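## Task

Carry the green rack holding tubes from the counter to the desk, and carry the empty red rack from the desk to the counter, passing through the self-closing door. At the end both racks must stand upright, each tube must sit fully seated in a hole of the green rack, and the door must be closed. Any rack or tube touching the floor is a failure. One or both robots may be used. Finish by releasing everything and backing away. A robot that falls or is left leaning is a failure.

## Robot and tools

Robots: two identical Hello Robot Stretch 4 units, r1 and r2. Each has an omni-wheel base (rim within 0.23 m of its centre), a mast with a lift, a forward-reaching telescoping arm, a three-joint wrist and a two-finger gripper. It stands about 1.6 m tall and carries head, head_left, head_right and wrist cameras. Loose objects may occasionally get nudged by outside disturbances.

Frames: each robot has its own base frame, origin on the floor under the base centre, x forward, y left, z up. hand_pose (a point between the open fingertips) is in this frame and may be slightly off. The odometry frame is the base frame where the robot began the scene; base_odometry counts wheel rotation, so slip looks like travel. Heading runs -3.142 to 3.142, left positive. Robots do not share a frame: only images, lidar_m and wrist_depth_mm reveal where one is relative to the other.

execute_actions: argument "actions" is a list with one action object or empty (empty just reports state and pictures). The action has a key per robot, "r1" and/or "r2". Under a robot: "base" with exactly one relative move from the current position: translate_m (metres, forward +, -2 to 2), strafe_m (metres, left +, -2 to 2) or rotate_rad (radians, counter-clockwise +, -3.2 to 3.2). "joints" holds absolute targets by name: lift_m 0 to 1.2; arm_m (extension) 0 to 0.55; wrist_yaw_rad -1.134 to 4.276 (0 forward, left +, 3.14 stowed; over 3.4 arm may obstruct); wrist_pitch_rad -1.117 to 4.259 (0 level, 1.57 pointing down); wrist_roll_rad -1.117 to 4.259 (clockwise + seen from behind); gripper_m -0.038 to 0.141 (fingertip gap in metres, below 0 fingers squeeze each other). Optional "pace": slow, default, fast, max (base up to 0.1/0.3/0.4/0.6 m/s and 1/2/3/4 rad/s; slower when lift is above 0.2, down to 0.3 m/s and 1 rad/s at 1.2). Optional "contact_limits": {"arm_m": 0 to 0.75}, how firmly the arm may push before stopping, default 0.5. Alternatively {"end_of_arm": "enable_torque"} alone re-powers wrist or gripper motors that shut off. All motions in one action begin together; none exceeds 15 s. Out-of-range joint targets get clipped and reported; unknown keys or other bad values reject the whole call. Omitted parts may keep chasing earlier targets. "cameras" selects images (names as listed, or "all"; null/omitted gives all, [] none); the "pictures" line gives their order. Once a result reports a stop, later calls in the same reply are skipped.

wait: {"seconds": 0 to 10}, commands nothing and returns state and images. zoom_image: {"camera", "region": [x0,y0,x1,y1]} in pixels of that camera's latest full image, at most 504x504. finished_scene: {"scene": current scene number}; irreversible, reports success; goal must already hold and stay held.

Result lines: base_status and joint_status describe how each motion ended: done (wheels turned the commanded amount even if slipping), off_target (resting short, maybe still pushing), contact_stop_at_<key> (hit something; that part goes slack, a lift may sink under load, a base may drift), limit_stop_at_<name> (built-in limit), limit_stop_at_tilt (lean over 6 degrees; lift, arm and wheels go slack until upright), limit_stop_at_own_body (would hit itself; moving away works; likely with pitch below -0.2 combined with roll below -0.4 or above 4), torque_fault (wrist/gripper motor overloaded and went limp; send enable_torque). on_its_own reports uncommanded behaviour; "held at" there means target, not position. Done tolerances: lift and arm ±0.004, yaw and roll ±0.02, pitch ±0.05, gripper ±0.004. lidar_m: 12 distances in metres from base centre, 30-degree sectors, first straight ahead then counter-clockwise (4th left, 7th behind, 10th right); "-" means nothing seen or closer than 0.25 m; sees from about 0.15 m up to robot height, misses clear things and thin legs, sees the other robot. wrist_depth_mm: 7x7 grid of median depths, 100 to 2000 mm, top-left first. turned_by_wheels versus turned_by_imu differing by over about 0.1 rad means slip or collision and a heading error of about their difference. base_tilt in degrees (forward, right positive) has a fixed bias up to about 1.5. motor_effort is percent of maximum, positive toward higher joint values, with peak in brackets; it has bias and noise. For wheels, positive means turning right.

Gripping: command a gap smaller than the object; lower values squeeze harder and pull it inward. Neither the reading nor done proves a grasp; look for a clear gripper effort change at commands of 0 or more. If fingertips jam on a surface, raise the lift. A level gripper holding over about 2 kg can fault the wrist.

Start of scene: lift_m 0.4 with wrist_yaw_rad 0 in one action unfolds the wrist.

Avoid: robots pressing or crashing into each other (no state line reports touching; a base in contact must not creep further). Two robots travel up to about 3 cm apart per metre on the same command, so a shared load can tip one. Turning or driving with over 1 kg held and arm_m above 0.2, especially fast, risks tipping, as do strong pushes or pulls with a high gripper or high contact limit. Never let racks or tubes reach the floor; avoid drops, slams and forceful shoves. Calibration lines give intrinsics and T_world_to_cam into each robot's own base frame, with small errors that grow for the wrist camera on an extended arm. Thinking time passes in simulation while the robot holds its last command; base moves count from the last reported position. Fewer seconds of robot motion is better.

Each tool is called after "Request:" in YAML: its name, and indented under it one key for each argument.

## Session

Request:
execute_actions:
  actions: []

Scene clock: 0.00 s.
r1.base_odometry: x=+0.000 y=+0.000 heading=+0.000 (m, m, rad; r1's odometry frame)
r1.turned_by_wheels: +0.000 (rad since the last result)
r1.turned_by_imu: +0.000 (rad since the last result)
r1.base_tilt: forward=-0.3 right=+1.0 (deg)
r1.lidar_m: 0.90 0.91 0.89 0.81 0.82 1.09 1.07 1.10 1.41 1.21 1.21 0.97
r1.base_status: not commanded
r1.joint_positions: lift_m=+0.133 arm_m=-0.001 wrist_yaw_rad=+3.164 wrist_pitch_rad=-0.017 wrist_roll_rad=-0.018 gripper_m=+0.057
r1.joint_status: not commanded
r1.motor_effort: lift_m=+20 arm_m=+0 wrist_yaw_rad=-1 wrist_pitch_rad=-7 wrist_roll_rad=-4 gripper_m=-4 wheel_0=+0 wheel_1=+0 wheel_2=+0 (%)
r1.hand_pose: x=-0.1206 y=+0.0809 z=+0.3161 quat_wxyz=(-0.011, +0.008, -0.009, +1.000) (m; r1's base frame)
r1.wrist_depth_mm: - - 138 1205 1205 1205 1060 / - - 135 1229 1229 1229 1098 / - - 137 270 1255 1229 1098 / - 122 142 1255 1255 1255 1098 / 190 1255 1255 1255 1255 1255 1098 / 195 1025 931 1008 211 931 976 / 193 294 294 741 768 691 723
r2.base_odometry: x=+0.000 y=+0.000 heading=+0.000 (m, m, rad; r2's odometry frame)
r2.turned_by_wheels: +0.000 (rad since the last result)
r2.turned_by_imu: +0.000 (rad since the last result)
r2.base_tilt: forward=+0.1 right=+0.4 (deg)
r2.lidar_m: 0.87 0.81 0.83 1.24 1.87 2.01 2.32 2.18 0.90 0.67 0.65 0.71
r2.base_status: not commanded
r2.joint_positions: lift_m=+0.135 arm_m=-0.002 wrist_yaw_rad=+3.207 wrist_pitch_rad=+0.006 wrist_roll_rad=-0.011 gripper_m=+0.057
r2.joint_status: not commanded
r2.motor_effort: lift_m=+19 arm_m=+0 wrist_yaw_rad=+1 wrist_pitch_rad=-5 wrist_roll_rad=+0 gripper_m=-2 wheel_0=+0 wheel_1=+0 wheel_2=+1 (%)
r2.hand_pose: x=-0.1247 y=+0.0684 z=+0.3112 quat_wxyz=(-0.033, -0.003, -0.005, +0.999) (m; r2's base frame)
r2.wrist_depth_mm: - 128 169 - - - 1808 / - 116 134 - - - 1808 / - 119 151 - - - 1863 / 133 132 - - - - 1863 / 1537 1983 1863 1808 1708 1708 1618 / 917 1098 212 1078 196 991 960 / 225 496 750 - 768 699 707
pictures: r1_head_camera, r1_head_left_camera, r1_head_right_camera, r1_wrist_camera, r2_head_camera, r2_head_left_camera, r2_head_right_camera, r2_wrist_camera
Images, in order (width x height): r1_head_camera 420x560, r1_head_left_camera 420x672, r1_head_right_camera 420x672, r1_wrist_camera 616x392, r2_head_camera 420x560, r2_head_left_camera 420x672, r2_head_right_camera 420x672, r2_wrist_camera 616x392.

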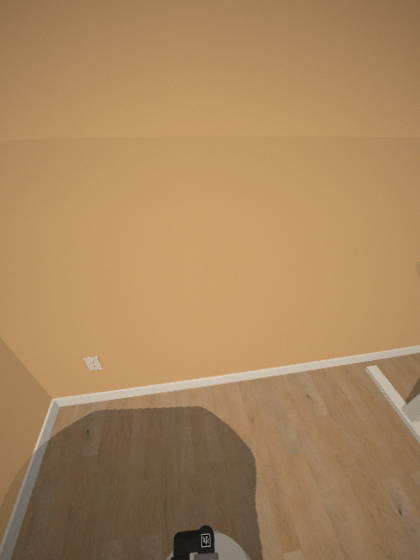

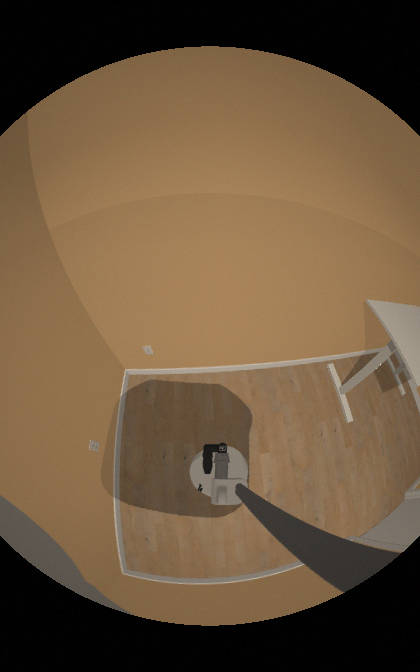

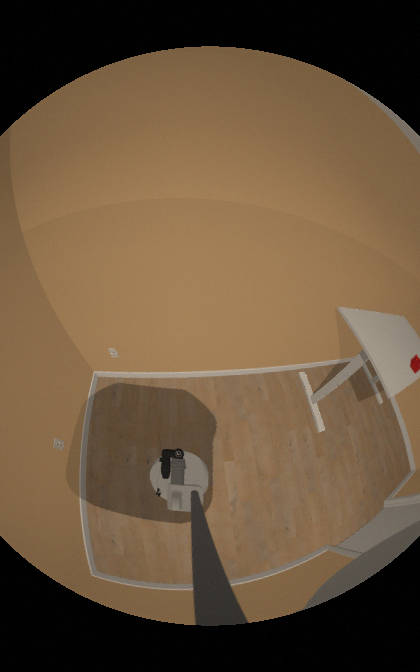

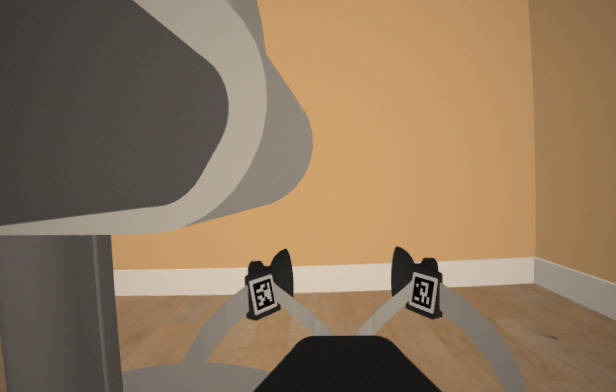

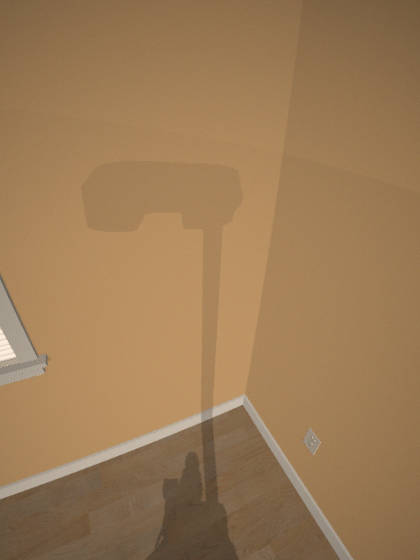

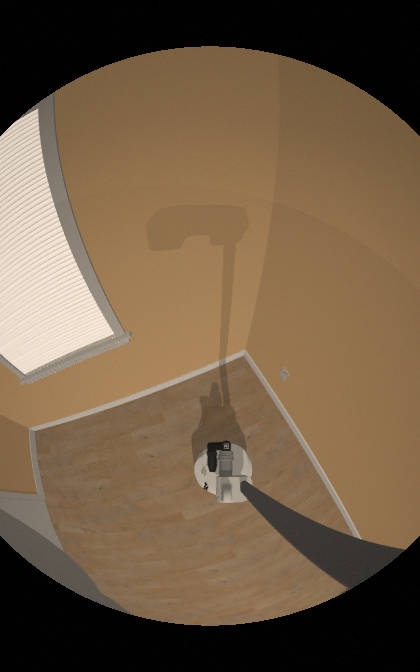

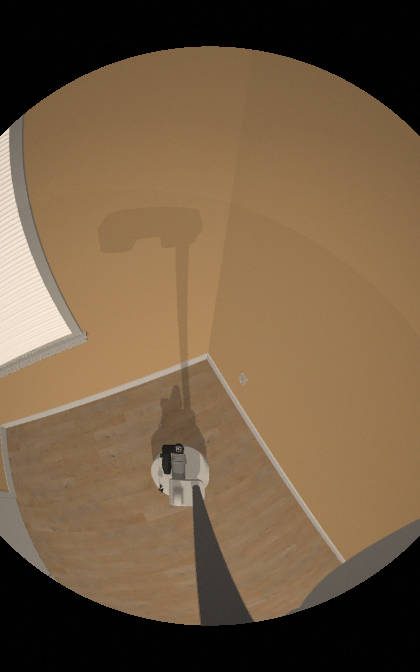

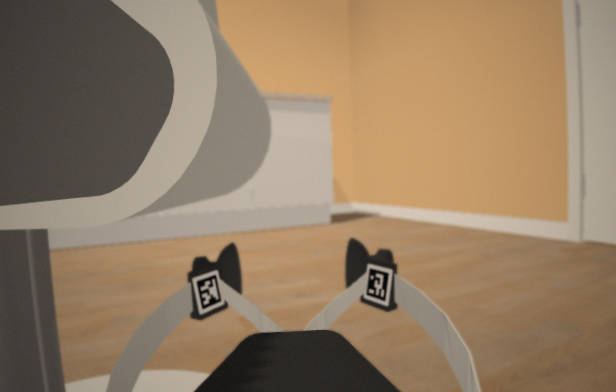

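Request:
execute_actions:
  actions:
    - {"r1":{"base":{"rotate_rad":-1.45},"joints":{"lift_m":0.75,"wrist_yaw_rad":0}},"r2":{"base":{"rotate_rad":2.7},"joints":{"lift_m":0.85,"wrist_yaw_rad":0}}}

Scene clock: 4.53 s.
r1.base_odometry: x=+0.000 y=+0.000 heading=-1.450 (m, m, rad; r1's odometry frame)
r1.turned_by_wheels: -1.450 (rad since the last result)
r1.turned_by_imu: -1.438 (rad since the last result)
r1.base_tilt: forward=-0.2 right=+0.9 (deg)
r1.lidar_m: 1.21 1.25 0.91 0.90 0.92 0.85 0.82 0.83 1.14 1.09 1.15 1.58
r1.base_status: done
r1.joint_positions: lift_m=+0.750 arm_m=-0.001 wrist_yaw_rad=+0.000 wrist_pitch_rad=-0.017 wrist_roll_rad=-0.018 gripper_m=+0.057
r1.joint_status: all done
r1.motor_effort: lift_m=+26(31) arm_m=-1(0) wrist_yaw_rad=-3(5) wrist_pitch_rad=-8(7) wrist_roll_rad=-3(3) gripper_m=-4(5) wheel_0=+1(5) wheel_1=+0(6) wheel_2=+0(5) (%)
r1.hand_pose: x=+0.4583 y=-0.0873 z=+0.9326 quat_wxyz=(+1.000, -0.009, -0.008, +0.000) (m; r1's base frame)
r1.wrist_depth_mm: 1255 1756 - - - - 1756 / 1229 1756 - - - - 1808 / 1229 1708 - - - - 1808 / 1205 1499 - - - - 1808 / 1205 1499 - - - - 1808 / 1205 1618 1182 - 211 - 1863 / 1182 1537 1921 1983 - 1863 1808
r2.base_odometry: x=+0.000 y=+0.000 heading=+2.699 (m, m, rad; r2's odometry frame)
r2.turned_by_wheels: +2.699 (rad since the last result)
r2.turned_by_imu: +2.691 (rad since the last result)
r2.base_tilt: forward=+0.1 right=+0.4 (deg)
r2.lidar_m: 2.08 2.27 1.70 0.84 0.67 0.64 0.71 0.86 0.84 0.89 1.43 1.88
r2.base_status: done
r2.joint_positions: lift_m=+0.850 arm_m=-0.002 wrist_yaw_rad=+0.000 wrist_pitch_rad=+0.006 wrist_roll_rad=-0.011 gripper_m=+0.057
r2.joint_status: all done
r2.motor_effort: lift_m=+23(23) arm_m=+0(0) wrist_yaw_rad=+0(3) wrist_pitch_rad=-6(6) wrist_roll_rad=+0(0) gripper_m=-6(4) wheel_0=-7(12) wheel_1=-6(10) wheel_2=-6(13) (%)
r2.hand_pose: x=+0.4574 y=-0.0874 z=+1.0262 quat_wxyz=(+1.000, -0.005, +0.003, +0.000) (m; r2's base frame)
r2.wrist_depth_mm: - - - - 1808 1576 1397 / - - - - 1756 1576 1397 / - - - - 1808 1618 1430 / - - - - 1863 1618 1430 / 1921 - - - 1808 1661 1464 / 1983 - 211 - 197 1618 1464 / 1983 - - - 1863 1537 1430
pictures: r1_head_camera, r1_head_left_camera, r1_head_right_camera, r1_wrist_camera, r2_head_camera, r2_head_left_camera, r2_head_right_camera, r2_wrist_camera
camera_calibration (this result's frames):
r1_wrist_camera: T_world_to_cam=[[0.0791459, -0.996798, 0.0113871, -0.114653], [-0.0265462, -0.0135264, -0.999556, 0.992654], [0.99651, 0.0788085, -0.0275318, -0.19804], [0, 0, 0, 1]] pos_world=[0.232774, -0.0852514, 0.988066]
r2_wrist_camera: T_world_to_cam=[[-0.0461695, -0.998656, -0.0235357, -0.0539073], [-0.0547379, 0.0260547, -0.998161, 1.09656], [0.997433, -0.0447963, -0.0558673, -0.175408], [0, 0, 0, 1]] pos_world=[0.232492, -0.0902629, 1.08347]
Images, in order (width x height): r1_head_camera 420x560, r1_head_left_camera 420x672, r1_head_right_camera 420x672, r1_wrist_camera 616x392, r2_head_camera 420x560, r2_head_left_camera 420x672, r2_head_right_camera 420x672, r2_wrist_camera 616x392.

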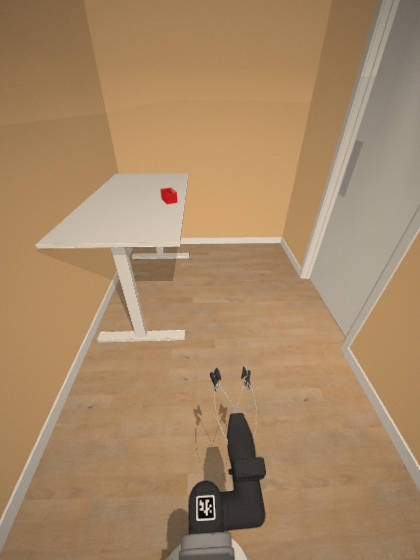

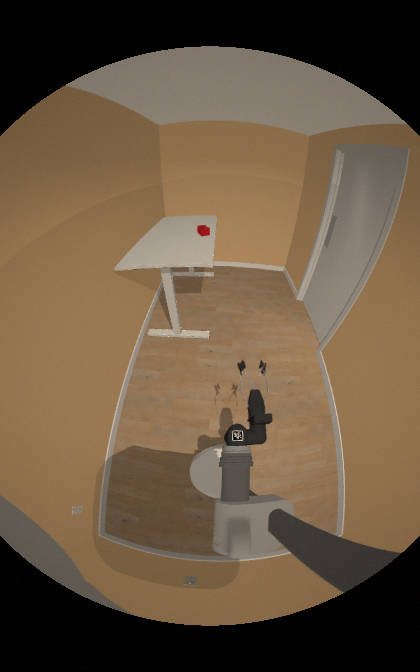

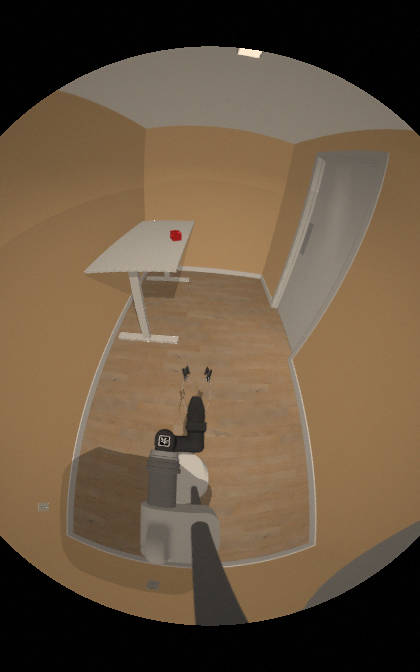

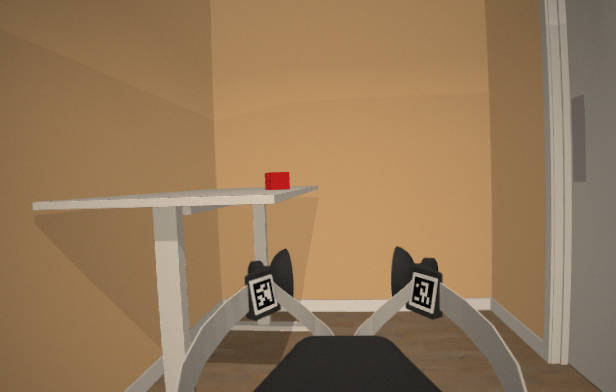

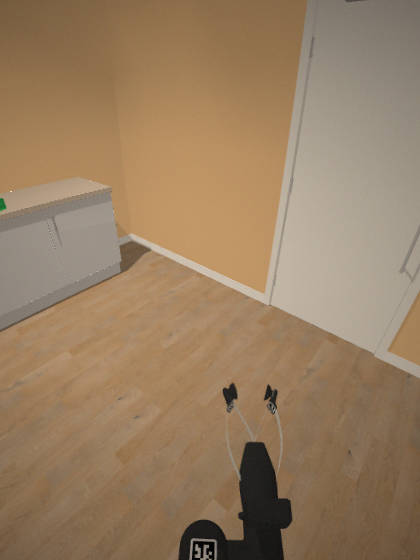

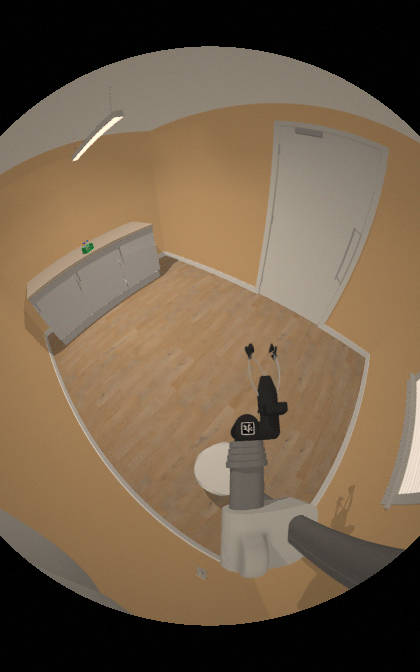

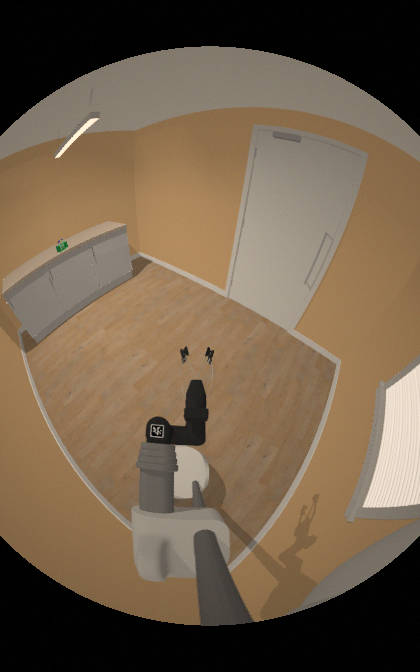

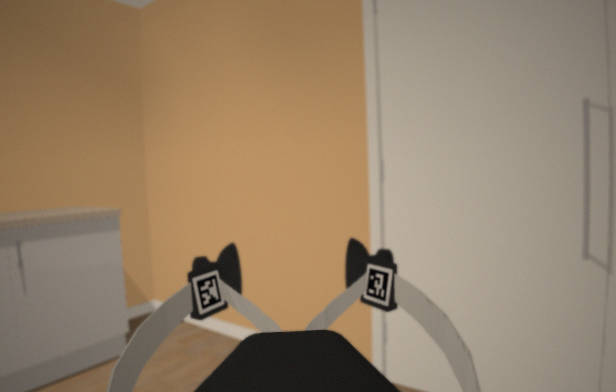

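Request:
execute_actions:
  actions:
    - {"r1":{"base":{"strafe_m":-0.45},"joints":{"lift_m":0.86,"gripper_m":0.14},"pace":"fast"},"r2":{"base":{"rotate_rad":0.88},"joints":{"gripper_m":0.14}}}
  cameras: []

Request:
execute_actions:
  actions:
    - {"r1":{"base":{"translate_m":1.7},"pace":"fast"},"r2":{"base":{"translate_m":1.4},"pace":"fast"}}
  cameras: []

Request:
execute_actions:
  actions:
    - {"r1":{"base":{"rotate_rad":1.57}},"r2":{"base":{"strafe_m":-0.3}}}
  cameras: ["r1_head_camera","r1_wrist_camera","r2_head_camera","r2_wrist_camera"]

Scene clock: 11.07 s.
r1.base_odometry: x=-0.447 y=-0.054 heading=-1.450 (m, m, rad; r1's odometry frame)
r1.turned_by_wheels: +0.000 (rad since the last result)
r1.turned_by_imu: +0.000 (rad since the last result)
r1.base_tilt: forward=-0.3 right=+1.0 (deg)
r1.lidar_m: 2.26 1.33 1.38 1.34 1.20 0.84 0.82 0.86 0.66 0.64 0.68 0.93
r1.base_status: done
r1.joint_positions: lift_m=+0.860 arm_m=-0.001 wrist_yaw_rad=+0.000 wrist_pitch_rad=-0.017 wrist_roll_rad=-0.018 gripper_m=+0.140
r1.joint_status: all done
r1.motor_effort: lift_m=+26(27) arm_m=+0(0) wrist_yaw_rad=-1(2) wrist_pitch_rad=-8(7) wrist_roll_rad=-3(3) gripper_m=+0(4) wheel_0=+1(11) wheel_1=+1(10) wheel_2=+1(1) (%)
r1.hand_pose: x=+0.4583 y=-0.0874 z=+1.0426 quat_wxyz=(+1.000, -0.009, -0.008, +0.000) (m; r1's base frame)
r1.wrist_depth_mm: 1808 - - - - 1708 1060 / 1808 - - - - 1708 1098 / 1756 - - - - 1756 1098 / 1756 - - - - 1756 1118 / 1336 - - - - 1499 1118 / 1281 - - - - 194 1098 / 1661 - - - - 1863 1098
r2.base_odometry: x=+0.000 y=+0.000 heading=-2.706 (m, m, rad; r2's odometry frame)
r2.turned_by_wheels: +0.879 (rad since the last result)
r2.turned_by_imu: +0.878 (rad since the last result)
r2.base_tilt: forward=+0.2 right=+0.4 (deg)
r2.lidar_m: 2.22 0.96 0.69 0.65 0.68 0.88 0.83 0.85 1.14 1.87 1.98 2.37
r2.base_status: done
r2.joint_positions: lift_m=+0.850 arm_m=-0.002 wrist_yaw_rad=+0.000 wrist_pitch_rad=+0.006 wrist_roll_rad=-0.011 gripper_m=+0.140
r2.joint_status: all done
r2.motor_effort: lift_m=+22(22) arm_m=+0(0) wrist_yaw_rad=+0(0) wrist_pitch_rad=-5(4) wrist_roll_rad=+0(0) gripper_m=+1(3) wheel_0=-5(12) wheel_1=-4(11) wheel_2=-4(7) (%)
r2.hand_pose: x=+0.4573 y=-0.0874 z=+1.0263 quat_wxyz=(+1.000, -0.005, +0.003, +0.000) (m; r2's base frame)
r2.wrist_depth_mm: 1281 - - - - - - / 1281 - - - - - - / 1308 - - - - - - / 1255 1983 - - - - - / 1255 1708 - - - - - / 1205 198 - - - - - / 1229 1808 - - - - -
pictures: none
No camera images: the call's "cameras" was empty. Leave "cameras" out to get every camera's image.

Scene clock: 16.80 s.
r1.base_odometry: x=-0.241 y=-1.742 heading=-1.450 (m, m, rad; r1's odometry frame)
r1.turned_by_wheels: +0.000 (rad since the last result)
r1.turned_by_imu: -0.008 (rad since the last result)
r1.base_tilt: forward=-0.3 right=+1.0 (deg)
r1.lidar_m: 1.21 0.77 0.56 0.53 0.59 1.92 2.51 0.94 0.76 0.72 0.76 0.95
r1.base_status: done
r1.joint_positions: lift_m=+0.860 arm_m=-0.001 wrist_yaw_rad=+0.000 wrist_pitch_rad=-0.017 wrist_roll_rad=-0.018 gripper_m=+0.140
r1.joint_status: not commanded
r1.motor_effort: lift_m=+26(26) arm_m=+0(1) wrist_yaw_rad=-1(0) wrist_pitch_rad=-7(7) wrist_roll_rad=-4(4) gripper_m=+0(0) wheel_0=+0(6) wheel_1=-1(5) wheel_2=+1(12) (%)
r1.hand_pose: x=+0.4583 y=-0.0874 z=+1.0426 quat_wxyz=(+1.000, -0.009, -0.008, +0.000) (m; r1's base frame)
r1.wrist_depth_mm: 1060 1042 1025 991 976 946 931 / 1078 1060 1025 1025 976 946 931 / 1078 1060 1025 991 991 960 946 / 1098 1060 1025 1008 991 976 960 / 1098 1078 1042 1025 976 976 960 / 1118 1078 1042 1025 991 193 960 / 1118 1098 1060 1042 1008 991 960
r2.base_odometry: x=-1.269 y=-0.592 heading=-2.705 (m, m, rad; r2's odometry frame)
r2.turned_by_wheels: +0.000 (rad since the last result)
r2.turned_by_imu: -0.003 (rad since the last result)
r2.base_tilt: forward=+0.2 right=+0.4 (deg)
r2.lidar_m: 0.82 0.87 0.71 0.68 0.71 0.96 2.23 2.32 2.00 1.88 1.25 0.88
r2.base_status: done
r2.joint_positions: lift_m=+0.850 arm_m=-0.002 wrist_yaw_rad=+0.000 wrist_pitch_rad=+0.006 wrist_roll_rad=-0.011 gripper_m=+0.140
r2.joint_status: not commanded
r2.motor_effort: lift_m=+21(22) arm_m=+0(0) wrist_yaw_rad=+1(1) wrist_pitch_rad=-6(6) wrist_roll_rad=+1(1) gripper_m=-2(1) wheel_0=+5(10) wheel_1=+4(9) wheel_2=-4(15) (%)
r2.hand_pose: x=+0.4573 y=-0.0874 z=+1.0263 quat_wxyz=(+1.000, -0.005, +0.003, +0.000) (m; r2's base frame)
r2.wrist_depth_mm: 1182 1205 1229 1255 1229 1308 1336 / 1182 1229 1255 1255 1281 1336 1336 / 1205 1255 1255 1281 1281 1336 1366 / 1229 1255 1255 1281 1281 1308 1336 / 1182 891 866 842 759 723 723 / 615 198 634 647 676 691 707 / 640 654 661 - 691 699 707
pictures: none
No camera images: the call's "cameras" was empty. Leave "cameras" out to get every camera's image.

Scene clock: 19.13 s.
r1.base_odometry: x=-0.241 y=-1.742 heading=+0.120 (m, m, rad; r1's odometry frame)
r1.turned_by_wheels: +1.570 (rad since the last result)
r1.turned_by_imu: +1.557 (rad since the last result)
r1.base_tilt: forward=-0.2 right=+1.1 (deg)
r1.lidar_m: 0.52 0.56 1.93 2.52 0.96 0.76 0.73 0.76 0.93 1.18 0.81 0.57
r1.base_status: done
r1.joint_positions: lift_m=+0.860 arm_m=-0.001 wrist_yaw_rad=+0.000 wrist_pitch_rad=-0.017 wrist_roll_rad=-0.018 gripper_m=+0.140
r1.joint_status: not commanded
r1.motor_effort: lift_m=+26(26) arm_m=-1(0) wrist_yaw_rad=-2(2) wrist_pitch_rad=-7(7) wrist_roll_rad=-4(3) gripper_m=+0(0) wheel_0=-1(7) wheel_1=-1(5) wheel_2=+0(7) (%)
r1.hand_pose: x=+0.4583 y=-0.0874 z=+1.0426 quat_wxyz=(+1.000, -0.009, -0.008, +0.000) (m; r1's base frame)
r1.wrist_depth_mm: 1205 1182 1182 1118 1098 1078 1042 / 1229 1182 1160 1138 1118 1098 1060 / 1229 1205 1182 1118 1118 1078 1060 / 1229 1229 1160 1160 1118 1098 1060 / 1229 798 778 750 445 462 647 / 427 427 353 382 364 193 375 / 1255 357 1205 336 325 322 1078
r2.base_odometry: x=-1.395 y=-0.320 heading=-2.705 (m, m, rad; r2's odometry frame)
r2.turned_by_wheels: +0.000 (rad since the last result)
r2.turned_by_imu: -0.001 (rad since the last result)
r2.base_tilt: forward=+0.1 right=+0.4 (deg)
r2.lidar_m: 0.83 0.87 1.04 0.99 1.02 1.43 2.23 2.33 1.68 1.59 1.25 0.89
r2.base_status: done
r2.joint_positions: lift_m=+0.850 arm_m=-0.002 wrist_yaw_rad=+0.000 wrist_pitch_rad=+0.006 wrist_roll_rad=-0.011 gripper_m=+0.140
r2.joint_status: not commanded
r2.motor_effort: lift_m=+21(21) arm_m=+0(0) wrist_yaw_rad=+2(1) wrist_pitch_rad=-6(6) wrist_roll_rad=+0(0) gripper_m=+0(2) wheel_0=+5(13) wheel_1=-4(14) wheel_2=+0(1) (%)
r2.hand_pose: x=+0.4573 y=-0.0874 z=+1.0263 quat_wxyz=(+1.000, -0.005, +0.003, +0.000) (m; r2's base frame)
r2.wrist_depth_mm: 1205 1229 1229 1281 1255 1308 1308 / 1205 1229 1281 1281 1281 1336 1366 / 1229 1229 1281 1281 1308 1336 1336 / 1229 1255 1281 1281 1336 1336 1366 / 904 891 866 750 798 750 723 / 654 199 647 654 691 707 715 / 654 654 668 - 707 707 723
pictures: r1_head_camera, r1_wrist_camera, r2_head_camera, r2_wrist_camera
camera_calibration (this result's frames):
r1_wrist_camera: T_world_to_cam=[[0.0788236, -0.996824, 0.0113873, -0.115851], [-0.0265507, -0.013518, -0.999556, 1.10263], [0.996535, 0.0784862, -0.0275319, -0.19502], [0, 0, 0, 1]] pos_world=[0.232751, -0.0852718, 1.09809]
r2_wrist_camera: T_world_to_cam=[[-0.046354, -0.998648, -0.0235358, -0.053874], [-0.0547332, 0.0260648, -0.998161, 1.09664], [0.997424, -0.0449806, -0.0558674, -0.175404], [0, 0, 0, 1]] pos_world=[0.232477, -0.0902746, 1.08356]
Images, in order (width x height): r1_head_camera 420x560, r1_wrist_camera 616x392, r2_head_camera 420x560, r2_wrist_camera 616x392.

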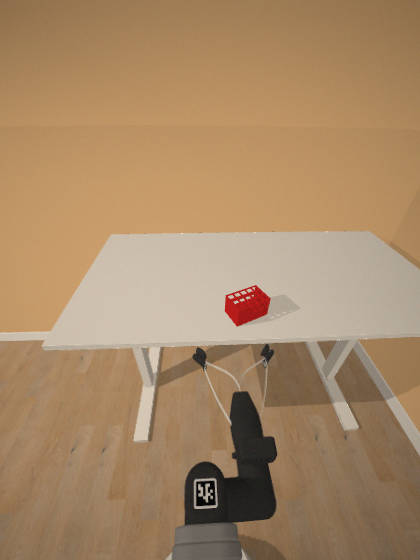

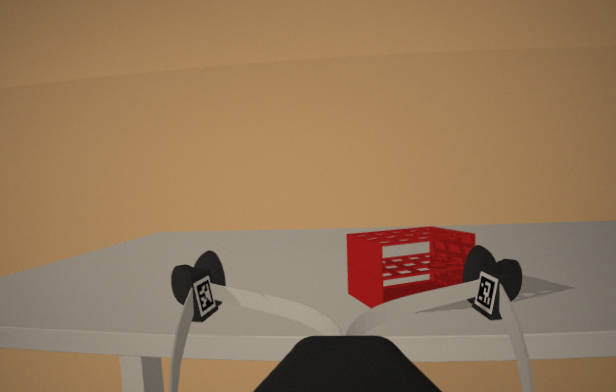

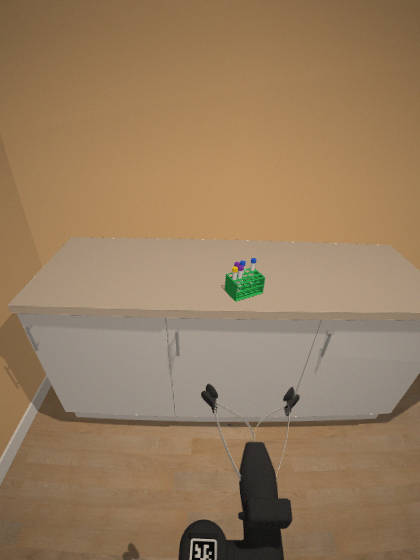

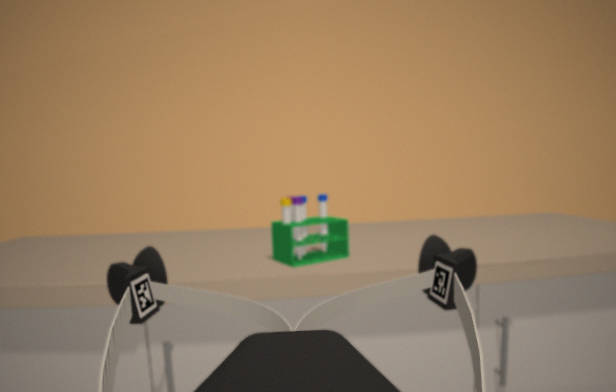

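Request:
execute_actions:
  actions:
    - {"r1":{"base":{"strafe_m":-0.43}},"r2":{"base":{"strafe_m":-0.55}}}
  cameras: []

Request:
execute_actions:
  actions:
    - {"r1":{"base":{"rotate_rad":0.5},"joints":{"lift_m":0.82}},"r2":{"base":{"rotate_rad":0.5},"joints":{"lift_m":0.79,"arm_m":0.35}}}
  cameras: ["r1_head_camera","r1_wrist_camera","r2_head_camera","r2_wrist_camera"]

Scene clock: 25.13 s.
r1.base_odometry: x=-0.190 y=-2.169 heading=+0.120 (m, m, rad; r1's odometry frame)
r1.turned_by_wheels: +0.000 (rad since the last result)
r1.turned_by_imu: +0.000 (rad since the last result)
r1.base_tilt: forward=-0.3 right=+1.0 (deg)
r1.lidar_m: 0.53 0.57 0.78 2.57 1.04 0.78 0.62 0.69 0.82 0.77 0.79 0.58
r1.base_status: done
r1.joint_positions: lift_m=+0.860 arm_m=-0.001 wrist_yaw_rad=+0.000 wrist_pitch_rad=-0.017 wrist_roll_rad=-0.018 gripper_m=+0.140
r1.joint_status: not commanded
r1.motor_effort: lift_m=+26(26) arm_m=+0(0) wrist_yaw_rad=-1(1) wrist_pitch_rad=-8(7) wrist_roll_rad=-4(4) gripper_m=+0(0) wheel_0=+0(9) wheel_1=+2(7) wheel_2=-1(1) (%)
r1.hand_pose: x=+0.4583 y=-0.0874 z=+1.0426 quat_wxyz=(+1.000, -0.009, -0.008, +0.000) (m; r1's base frame)
r1.wrist_depth_mm: 1205 1182 1138 1138 1098 1078 1042 / 1205 1205 1182 1138 1118 1078 1060 / 1229 1205 1160 1138 1098 1098 1060 / 1255 1205 1182 1160 1118 1098 1078 / 504 683 778 750 715 661 647 / 430 427 353 382 364 193 373 / 1281 357 1205 338 327 324 647
r2.base_odometry: x=-1.628 y=+0.178 heading=-2.705 (m, m, rad; r2's odometry frame)
r2.turned_by_wheels: +0.000 (rad since the last result)
r2.turned_by_imu: -0.001 (rad since the last result)
r2.base_tilt: forward=+0.2 right=+0.4 (deg)
r2.lidar_m: 0.84 0.90 1.20 1.53 1.57 2.14 2.23 1.56 1.10 1.03 1.09 0.92
r2.base_status: done
r2.joint_positions: lift_m=+0.850 arm_m=-0.002 wrist_yaw_rad=+0.000 wrist_pitch_rad=+0.006 wrist_roll_rad=-0.011 gripper_m=+0.140
r2.joint_status: not commanded
r2.motor_effort: lift_m=+21(21) arm_m=+0(0) wrist_yaw_rad=+1(1) wrist_pitch_rad=-7(6) wrist_roll_rad=-1(1) gripper_m=-4(1) wheel_0=+4(14) wheel_1=-3(13) wheel_2=+0(2) (%)
r2.hand_pose: x=+0.4573 y=-0.0874 z=+1.0263 quat_wxyz=(+1.000, -0.005, +0.003, +0.000) (m; r2's base frame)
r2.wrist_depth_mm: 1229 1205 1255 1281 1308 1308 1281 / 1229 1255 1255 1281 1308 1336 1255 / 1229 1255 1308 1336 1336 1366 1281 / 1255 1255 1308 1308 1336 1336 1308 / 778 904 878 842 788 1366 1308 / 661 199 668 683 707 715 1336 / 661 691 691 - 715 732 1308
pictures: none
No camera images: the call's "cameras" was empty. Leave "cameras" out to get every camera's image.

Scene clock: 27.30 s.
r1.base_odometry: x=-0.190 y=-2.169 heading=+0.620 (m, m, rad; r1's odometry frame)
r1.turned_by_wheels: +0.500 (rad since the last result)
r1.turned_by_imu: +0.496 (rad since the last result)
r1.base_tilt: forward=-0.4 right=+1.1 (deg)
r1.lidar_m: 0.57 0.77 2.80 1.09 0.77 0.64 0.68 0.81 0.77 0.80 0.57 0.54
r1.base_status: done
r1.joint_positions: lift_m=+0.820 arm_m=-0.001 wrist_yaw_rad=+0.000 wrist_pitch_rad=-0.017 wrist_roll_rad=-0.018 gripper_m=+0.140
r1.joint_status: all done
r1.motor_effort: lift_m=+15(30) arm_m=+0(1) wrist_yaw_rad=+0(1) wrist_pitch_rad=-8(8) wrist_roll_rad=-3(3) gripper_m=-1(2) wheel_0=+0(5) wheel_1=+1(5) wheel_2=+2(6) (%)
r1.hand_pose: x=+0.4583 y=-0.0874 z=+1.0035 quat_wxyz=(+1.000, -0.009, -0.008, +0.000) (m; r1's base frame)
r1.wrist_depth_mm: - - 1618 1336 1160 991 891 / - - 1618 1336 1182 1008 904 / - - 1618 1366 1182 1025 917 / - - 1618 1366 1160 1008 904 / - 715 564 488 466 484 473 / - - 433 389 347 193 274 / - - 1042 1464 1138 1042 946
r2.base_odometry: x=-1.628 y=+0.178 heading=-2.206 (m, m, rad; r2's odometry frame)
r2.turned_by_wheels: +0.499 (rad since the last result)
r2.turned_by_imu: +0.498 (rad since the last result)
r2.base_tilt: forward=+0.2 right=+0.4 (deg)
r2.lidar_m: 0.89 1.20 1.52 1.55 2.07 2.18 1.61 1.11 1.02 1.08 0.93 0.84
r2.base_status: done
r2.joint_positions: lift_m=+0.790 arm_m=+0.348 wrist_yaw_rad=+0.000 wrist_pitch_rad=+0.006 wrist_roll_rad=-0.011 gripper_m=+0.140
r2.joint_status: all done
r2.motor_effort: lift_m=+15(22) arm_m=+9(10) wrist_yaw_rad=+1(3) wrist_pitch_rad=-5(7) wrist_roll_rad=+0(0) gripper_m=-3(0) wheel_0=-6(10) wheel_1=-5(12) wheel_2=-3(12) (%)
r2.hand_pose: x=+0.8078 y=-0.0874 z=+0.9668 quat_wxyz=(+1.000, -0.005, +0.003, +0.000) (m; r2's base frame)
r2.wrist_depth_mm: 1336 1308 1160 1025 946 854 788 / 1366 1336 1182 1042 946 866 798 / 1336 1336 1182 1060 960 866 798 / 1366 1336 1182 917 960 878 809 / 585 574 549 480 508 473 469 / 574 198 407 359 322 297 287 / 585 492 452 - 349 315 294
pictures: r1_head_camera, r1_wrist_camera, r2_head_camera, r2_wrist_camera
camera_calibration (this result's frames):
r1_wrist_camera: T_world_to_cam=[[0.0787904, -0.996826, 0.0113871, -0.115401], [-0.0265511, -0.0135169, -0.999556, 1.06355], [0.996538, 0.0784531, -0.0275319, -0.196097], [0, 0, 0, 1]] pos_world=[0.23275, -0.0852739, 1.059]
r2_wrist_camera: T_world_to_cam=[[-0.0463035, -0.99865, -0.0235414, -0.039051], [-0.0546129, 0.0260622, -0.998167, 1.05638], [0.997433, -0.044933, -0.0557459, -0.52838], [0, 0, 0, 1]] pos_world=[0.582908, -0.0902716, 1.02407]
Images, in order (width x height): r1_head_camera 420x560, r1_wrist_camera 616x392, r2_head_camera 420x560, r2_wrist_camera 616x392.

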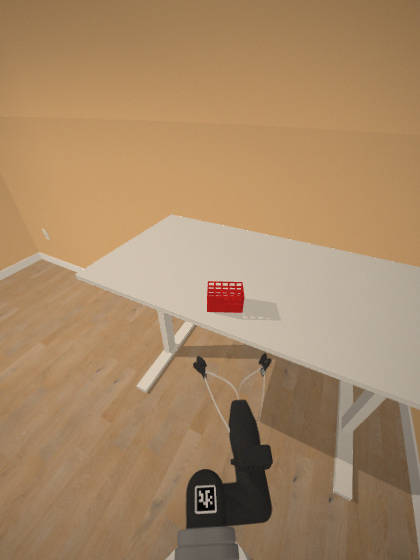

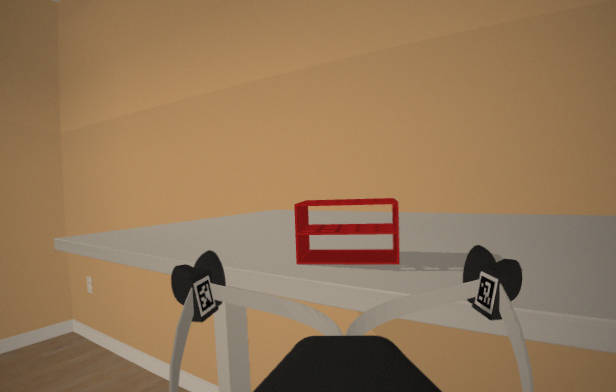

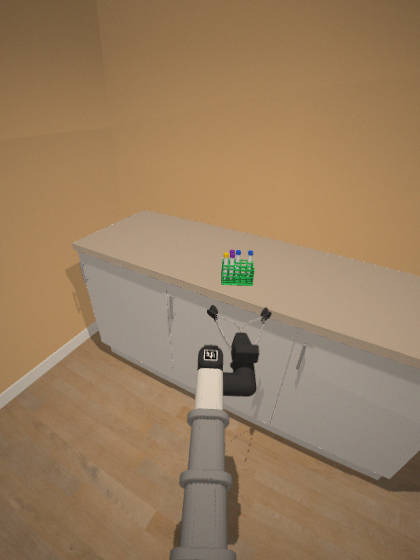

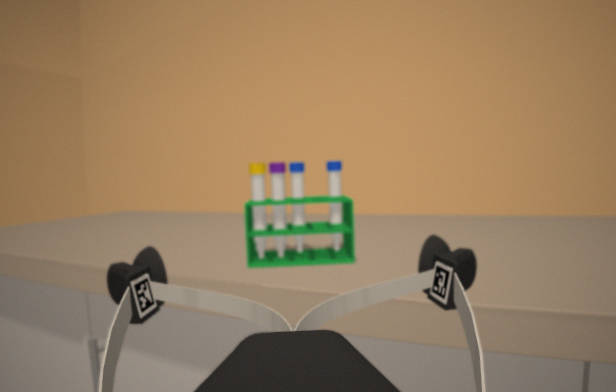

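Request:
execute_actions:
  actions:
    - {"r1":{"joints":{"arm_m":0.16}},"r2":{"base":{"translate_m":0.16},"joints":{"lift_m":0.785}}}
  cameras: ["r1_wrist_camera","r2_wrist_camera"]

Scene clock: 30.00 s.
r1.base_odometry: x=-0.190 y=-2.169 heading=+0.620 (m, m, rad; r1's odometry frame)
r1.turned_by_wheels: +0.000 (rad since the last result)
r1.turned_by_imu: +0.000 (rad since the last result)
r1.base_tilt: forward=-0.2 right=+1.1 (deg)
r1.lidar_m: 0.63 0.77 2.83 1.07 0.77 0.63 0.68 0.82 0.77 0.79 0.58 0.54
r1.base_status: not commanded
r1.joint_positions: lift_m=+0.820 arm_m=+0.159 wrist_yaw_rad=+0.000 wrist_pitch_rad=-0.017 wrist_roll_rad=-0.018 gripper_m=+0.140
r1.joint_status: all done
r1.motor_effort: lift_m=+15(15) arm_m=+6(7) wrist_yaw_rad=-1(1) wrist_pitch_rad=-8(8) wrist_roll_rad=-4(4) gripper_m=-3(1) wheel_0=+0(0) wheel_1=+1(1) wheel_2=+2(2) (%)
r1.hand_pose: x=+0.6184 y=-0.0874 z=+1.0035 quat_wxyz=(+1.000, -0.009, -0.008, +0.000) (m; r1's base frame)
r1.wrist_depth_mm: - 1756 1397 1182 991 866 778 / - 1756 1397 1182 1025 878 788 / - 1808 1430 1205 1025 878 788 / - 1863 1464 1182 976 891 798 / 591 574 554 402 439 477 466 / - 357 254 274 262 194 271 / - 1921 820 229 211 196 200
r2.base_odometry: x=-1.722 y=+0.050 heading=-2.206 (m, m, rad; r2's odometry frame)
r2.turned_by_wheels: +0.000 (rad since the last result)
r2.turned_by_imu: +0.001 (rad since the last result)
r2.base_tilt: forward=+0.2 right=+0.3 (deg)
r2.lidar_m: 0.73 1.01 1.46 1.50 2.01 2.32 1.70 1.18 1.09 1.16 0.75 0.70
r2.base_status: done
r2.joint_positions: lift_m=+0.785 arm_m=+0.348 wrist_yaw_rad=+0.000 wrist_pitch_rad=+0.006 wrist_roll_rad=-0.011 gripper_m=+0.140
r2.joint_status: all done
r2.motor_effort: lift_m=+15(16) arm_m=+9(9) wrist_yaw_rad=+0(1) wrist_pitch_rad=-4(5) wrist_roll_rad=+0(1) gripper_m=+2(2) wheel_0=+5(9) wheel_1=+5(11) wheel_2=-4(9) (%)
r2.hand_pose: x=+0.8078 y=-0.0874 z=+0.9618 quat_wxyz=(+1.000, -0.005, +0.003, +0.000) (m; r2's base frame)
r2.wrist_depth_mm: 1229 1118 976 891 788 732 676 / 1229 1118 991 878 798 732 683 / 1229 1138 1008 891 809 741 683 / 1255 1138 976 355 798 750 699 / 564 549 413 357 349 452 445 / 317 198 260 278 252 257 273 / 332 257 241 - 216 201 204
pictures: r1_wrist_camera, r2_wrist_camera
camera_calibration (this result's frames):
r1_wrist_camera: T_world_to_cam=[[0.0787899, -0.996826, 0.0113874, -0.128015], [-0.0265478, -0.013517, -0.999556, 1.0678], [0.996538, 0.0784527, -0.0275285, -0.355645], [0, 0, 0, 1]] pos_world=[0.392848, -0.0852739, 1.059]
r2_wrist_camera: T_world_to_cam=[[-0.0463069, -0.99865, -0.0235414, -0.0391652], [-0.054613, 0.0260624, -0.998167, 1.05139], [0.997433, -0.0449364, -0.0557461, -0.528696], [0, 0, 0, 1]] pos_world=[0.582945, -0.0902718, 1.01907]
Images, in order (width x height): r1_wrist_camera 616x392, r2_wrist_camera 616x392.

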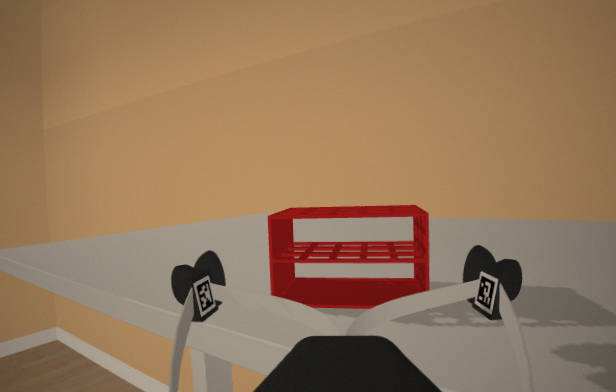

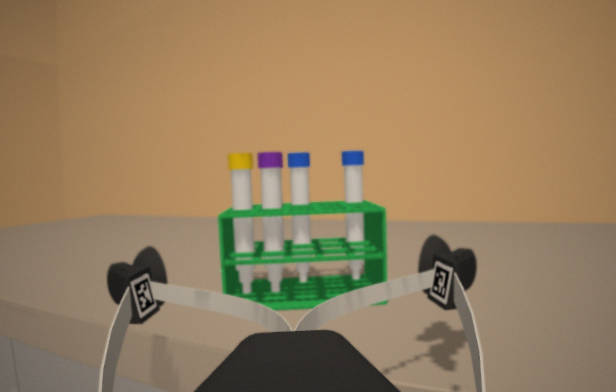

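Request:
execute_actions:
  actions:
    - {"r1":{"joints":{"arm_m":0.24}},"r2":{"base":{"strafe_m":-0.006},"joints":{"arm_m":0.43}}}
  cameras: ["r1_wrist_camera","r2_wrist_camera"]

Request:
execute_actions:
  actions:
    - {"r1":{"joints":{"gripper_m":0.06}},"r2":{"joints":{"gripper_m":0.06}}}
  cameras: []

Request:
execute_actions:
  actions:
    - {"r1":{"joints":{"lift_m":0.86}},"r2":{"joints":{"lift_m":0.83}}}
  cameras: ["r1_head_camera","r1_wrist_camera","r2_head_camera","r2_wrist_camera"]

Scene clock: 35.93 s.
r1.base_odometry: x=-0.190 y=-2.169 heading=+0.620 (m, m, rad; r1's odometry frame)
r1.turned_by_wheels: +0.000 (rad since the last result)
r1.turned_by_imu: +0.000 (rad since the last result)
r1.base_tilt: forward=-0.2 right=+0.8 (deg)
r1.lidar_m: 0.69 0.77 2.81 1.07 0.78 0.63 0.69 0.80 0.77 0.80 0.57 0.53
r1.base_status: not commanded
r1.joint_positions: lift_m=+0.820 arm_m=+0.239 wrist_yaw_rad=+0.000 wrist_pitch_rad=-0.017 wrist_roll_rad=-0.018 gripper_m=+0.140
r1.joint_status: all done
r1.motor_effort: lift_m=+15(15) arm_m=+5(6) wrist_yaw_rad=-2(0) wrist_pitch_rad=-8(7) wrist_roll_rad=-4(3) gripper_m=-2(1) wheel_0=+0(0) wheel_1=+1(1) wheel_2=+2(2) (%)
r1.hand_pose: x=+0.6984 y=-0.0874 z=+1.0035 quat_wxyz=(+1.000, -0.009, -0.008, +0.000) (m; r1's base frame)
r1.wrist_depth_mm: - 1618 1281 1078 931 809 723 / - 1661 1308 1098 931 820 732 / - 1661 1336 1098 946 820 732 / - 1708 1336 1078 931 820 741 / 591 569 415 402 397 228 462 / 306 304 221 246 238 194 270 / 1983 221 206 204 204 194 198
r2.base_odometry: x=-1.727 y=+0.053 heading=-2.206 (m, m, rad; r2's odometry frame)
r2.turned_by_wheels: +0.000 (rad since the last result)
r2.turned_by_imu: +0.002 (rad since the last result)
r2.base_tilt: forward=+0.3 right=+0.3 (deg)
r2.lidar_m: 0.72 0.99 1.47 1.50 1.98 2.32 1.71 1.17 1.09 1.15 0.77 0.70
r2.base_status: done
r2.joint_positions: lift_m=+0.785 arm_m=+0.428 wrist_yaw_rad=+0.000 wrist_pitch_rad=+0.006 wrist_roll_rad=-0.011 gripper_m=+0.140
r2.joint_status: all done
r2.motor_effort: lift_m=+15(15) arm_m=+9(8) wrist_yaw_rad=+2(1) wrist_pitch_rad=-6(6) wrist_roll_rad=+0(1) gripper_m=+3(1) wheel_0=+5(11) wheel_1=-2(10) wheel_2=+0(5) (%)
r2.hand_pose: x=+0.8878 y=-0.0874 z=+0.9618 quat_wxyz=(+1.000, -0.005, +0.003, +0.000) (m; r2's base frame)
r2.wrist_depth_mm: 1160 1008 891 798 723 661 615 / 1138 1025 904 809 732 668 627 / 1182 1042 891 809 723 676 627 / 1138 1042 245 277 723 683 634 / 559 549 245 273 240 452 442 / 307 199 223 247 242 257 273 / 219 213 213 - 217 201 204
pictures: r1_wrist_camera, r2_wrist_camera
camera_calibration (this result's frames):
r1_wrist_camera: T_world_to_cam=[[0.0787441, -0.99683, 0.0113873, -0.134301], [-0.0265484, -0.0135157, -0.999556, 1.06993], [0.996541, 0.0784068, -0.0275285, -0.435388], [0, 0, 0, 1]] pos_world=[0.472862, -0.0852768, 1.059]
r2_wrist_camera: T_world_to_cam=[[-0.0463022, -0.99865, -0.0235415, -0.0354643], [-0.0546131, 0.0260622, -0.998167, 1.05576], [0.997433, -0.0449317, -0.0557461, -0.60847], [0, 0, 0, 1]] pos_world=[0.662925, -0.0902715, 1.01907]
Images, in order (width x height): r1_wrist_camera 616x392, r2_wrist_camera 616x392.

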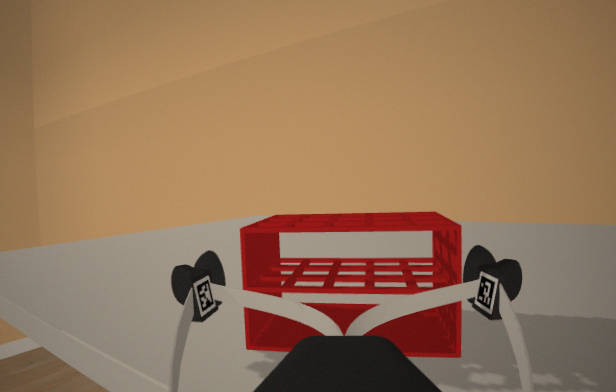

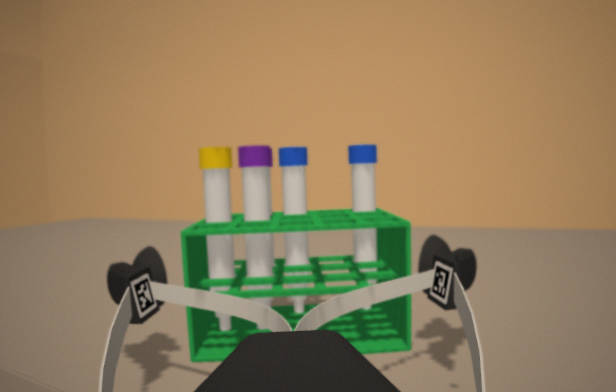

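Scene clock: 37.73 s.
r1.base_odometry: x=-0.190 y=-2.169 heading=+0.620 (m, m, rad; r1's odometry frame)
r1.turned_by_wheels: +0.000 (rad since the last result)
r1.turned_by_imu: +0.000 (rad since the last result)
r1.base_tilt: forward=+0.0 right=+1.0 (deg)
r1.lidar_m: 0.65 0.79 2.80 1.09 0.76 0.63 0.68 0.82 0.76 0.79 0.58 0.55
r1.base_status: not commanded
r1.joint_positions: lift_m=+0.820 arm_m=+0.239 wrist_yaw_rad=+0.000 wrist_pitch_rad=-0.017 wrist_roll_rad=-0.018 gripper_m=+0.060
r1.joint_status: all done
r1.motor_effort: lift_m=+15(15) arm_m=+6(5) wrist_yaw_rad=-1(0) wrist_pitch_rad=-8(8) wrist_roll_rad=-4(4) gripper_m=-4(8) wheel_0=+0(0) wheel_1=+1(1) wheel_2=+2(2) (%)
r1.hand_pose: x=+0.6984 y=-0.0874 z=+1.0035 quat_wxyz=(+1.000, -0.009, -0.008, +0.000) (m; r1's base frame)
r1.wrist_depth_mm: - 1618 1281 1078 931 809 723 / - 1661 1308 1078 931 809 732 / - 1661 1308 1078 946 831 732 / - 1708 1336 1098 931 831 750 / 591 569 418 325 229 484 466 / 306 306 255 253 213 251 268 / 1983 220 193 204 210 190 199
r2.base_odometry: x=-1.727 y=+0.053 heading=-2.206 (m, m, rad; r2's odometry frame)
r2.turned_by_wheels: +0.000 (rad since the last result)
r2.turned_by_imu: +0.001 (rad since the last result)
r2.base_tilt: forward=+0.2 right=+0.4 (deg)
r2.lidar_m: 0.74 0.99 1.45 1.54 2.01 2.33 1.71 1.17 1.09 1.12 0.76 0.70
r2.base_status: not commanded
r2.joint_positions: lift_m=+0.785 arm_m=+0.428 wrist_yaw_rad=+0.000 wrist_pitch_rad=+0.006 wrist_roll_rad=-0.011 gripper_m=+0.061
r2.joint_status: all done
r2.motor_effort: lift_m=+15(16) arm_m=+9(9) wrist_yaw_rad=+0(2) wrist_pitch_rad=-5(6) wrist_roll_rad=-1(0) gripper_m=-28(29) wheel_0=+5(5) wheel_1=-2(2) wheel_2=+0(0) (%)
r2.hand_pose: x=+0.8878 y=-0.0874 z=+0.9618 quat_wxyz=(+1.000, -0.005, +0.003, +0.000) (m; r2's base frame)
r2.wrist_depth_mm: 1138 1025 891 798 723 654 615 / 1160 1025 904 809 732 668 621 / 1182 1025 878 809 732 676 627 / 1205 1042 229 788 723 683 634 / 564 544 228 260 232 459 442 / 307 176 227 251 198 179 271 / 199 220 196 - 205 205 204
pictures: none
No camera images: the call's "cameras" was empty. Leave "cameras" out to get every camera's image.

Scene clock: 38.80 s.
r1.base_odometry: x=-0.190 y=-2.169 heading=+0.620 (m, m, rad; r1's odometry frame)
r1.turned_by_wheels: +0.000 (rad since the last result)
r1.turned_by_imu: +0.000 (rad since the last result)
r1.base_tilt: forward=-0.3 right=+1.0 (deg)
r1.lidar_m: 0.57 0.76 2.81 1.07 0.77 0.64 0.69 0.82 0.77 0.81 0.57 0.54
r1.base_status: not commanded
r1.joint_positions: lift_m=+0.860 arm_m=+0.239 wrist_yaw_rad=+0.000 wrist_pitch_rad=-0.017 wrist_roll_rad=-0.018 gripper_m=+0.060
r1.joint_status: all done
r1.motor_effort: lift_m=+26(27) arm_m=+6(6) wrist_yaw_rad=-1(0) wrist_pitch_rad=-7(7) wrist_roll_rad=-3(3) gripper_m=-2(3) wheel_0=+0(0) wheel_1=+1(1) wheel_2=+2(2) (%)
r1.hand_pose: x=+0.6984 y=-0.0874 z=+1.0426 quat_wxyz=(+1.000, -0.009, -0.008, +0.000) (m; r1's base frame)
r1.wrist_depth_mm: - 1618 1308 1078 917 820 723 / - 1661 1308 1098 931 809 732 / - 1661 1336 1098 946 820 741 / - 1708 1366 1098 946 831 741 / - 788 768 732 707 668 634 / 421 421 285 268 215 347 368 / 304 294 266 276 255 262 274
r2.base_odometry: x=-1.727 y=+0.053 heading=-2.206 (m, m, rad; r2's odometry frame)
r2.turned_by_wheels: +0.000 (rad since the last result)
r2.turned_by_imu: +0.000 (rad since the last result)
r2.base_tilt: forward=+0.2 right=+0.5 (deg)
r2.lidar_m: 0.73 0.97 1.46 1.50 2.01 2.33 1.68 1.18 1.09 1.16 0.76 0.69
r2.base_status: not commanded
r2.joint_positions: lift_m=+0.830 arm_m=+0.428 wrist_yaw_rad=+0.000 wrist_pitch_rad=+0.007 wrist_roll_rad=-0.011 gripper_m=+0.061
r2.joint_status: all done
r2.motor_effort: lift_m=+23(26) arm_m=+9(9) wrist_yaw_rad=+0(2) wrist_pitch_rad=-9(9) wrist_roll_rad=+1(0) gripper_m=-29(30) wheel_0=+5(5) wheel_1=-2(2) wheel_2=+0(0) (%)
r2.hand_pose: x=+0.8878 y=-0.0874 z=+1.0058 quat_wxyz=(+1.000, -0.005, +0.004, +0.000) (m; r2's base frame)
r2.wrist_depth_mm: 1138 1008 878 798 723 661 615 / 1205 1008 904 809 741 661 621 / 1160 1042 891 798 723 676 621 / 1160 1060 229 798 723 676 627 / 778 768 228 260 232 661 627 / 430 176 229 252 198 179 382 / 281 309 195 - 229 290 279
pictures: r1_head_camera, r1_wrist_camera, r2_head_camera, r2_wrist_camera
camera_calibration (this result's frames):
r1_wrist_camera: T_world_to_cam=[[0.0786261, -0.996839, 0.0113863, -0.134696], [-0.0265635, -0.0135125, -0.999556, 1.10899], [0.99655, 0.0782888, -0.027542, -0.434303], [0, 0, 0, 1]] pos_world=[0.472854, -0.0852843, 1.09807]
r2_wrist_camera: T_world_to_cam=[[-0.0463912, -0.998647, -0.023486, -0.0344224], [-0.0557985, 0.0260652, -0.998102, 1.10069], [0.997364, -0.0449926, -0.0569322, -0.604762], [0, 0, 0, 1]] pos_world=[0.662987, -0.0902754, 1.06336]
Images, in order (width x height): r1_head_camera 420x560, r1_wrist_camera 616x392, r2_head_camera 420x560, r2_wrist_camera 616x392.

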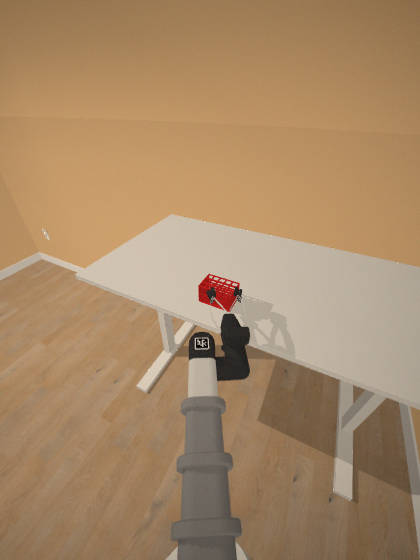

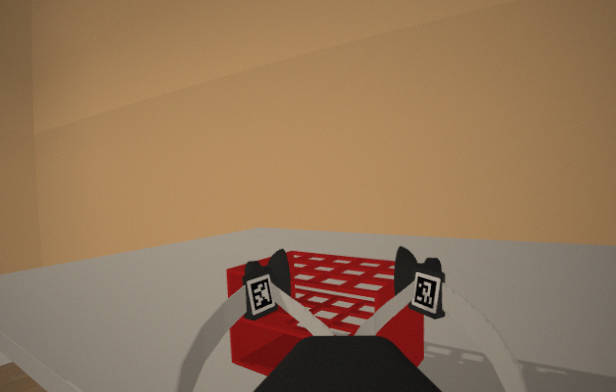

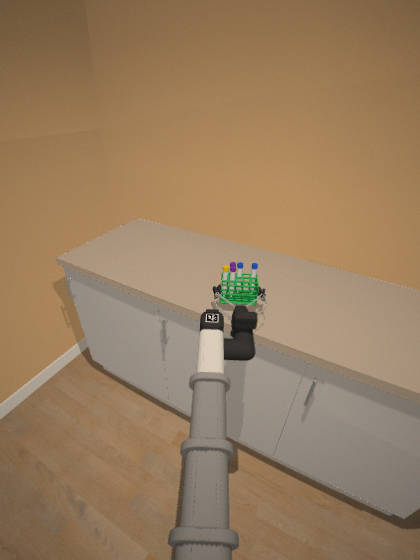

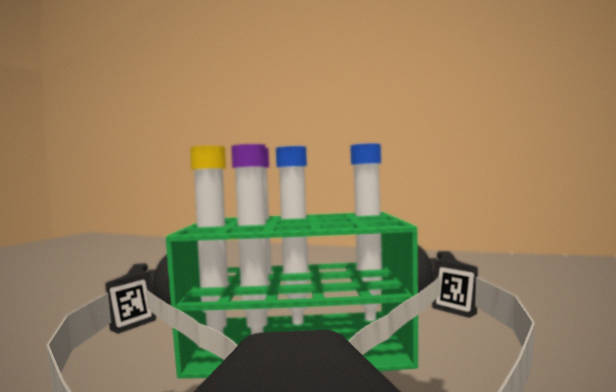

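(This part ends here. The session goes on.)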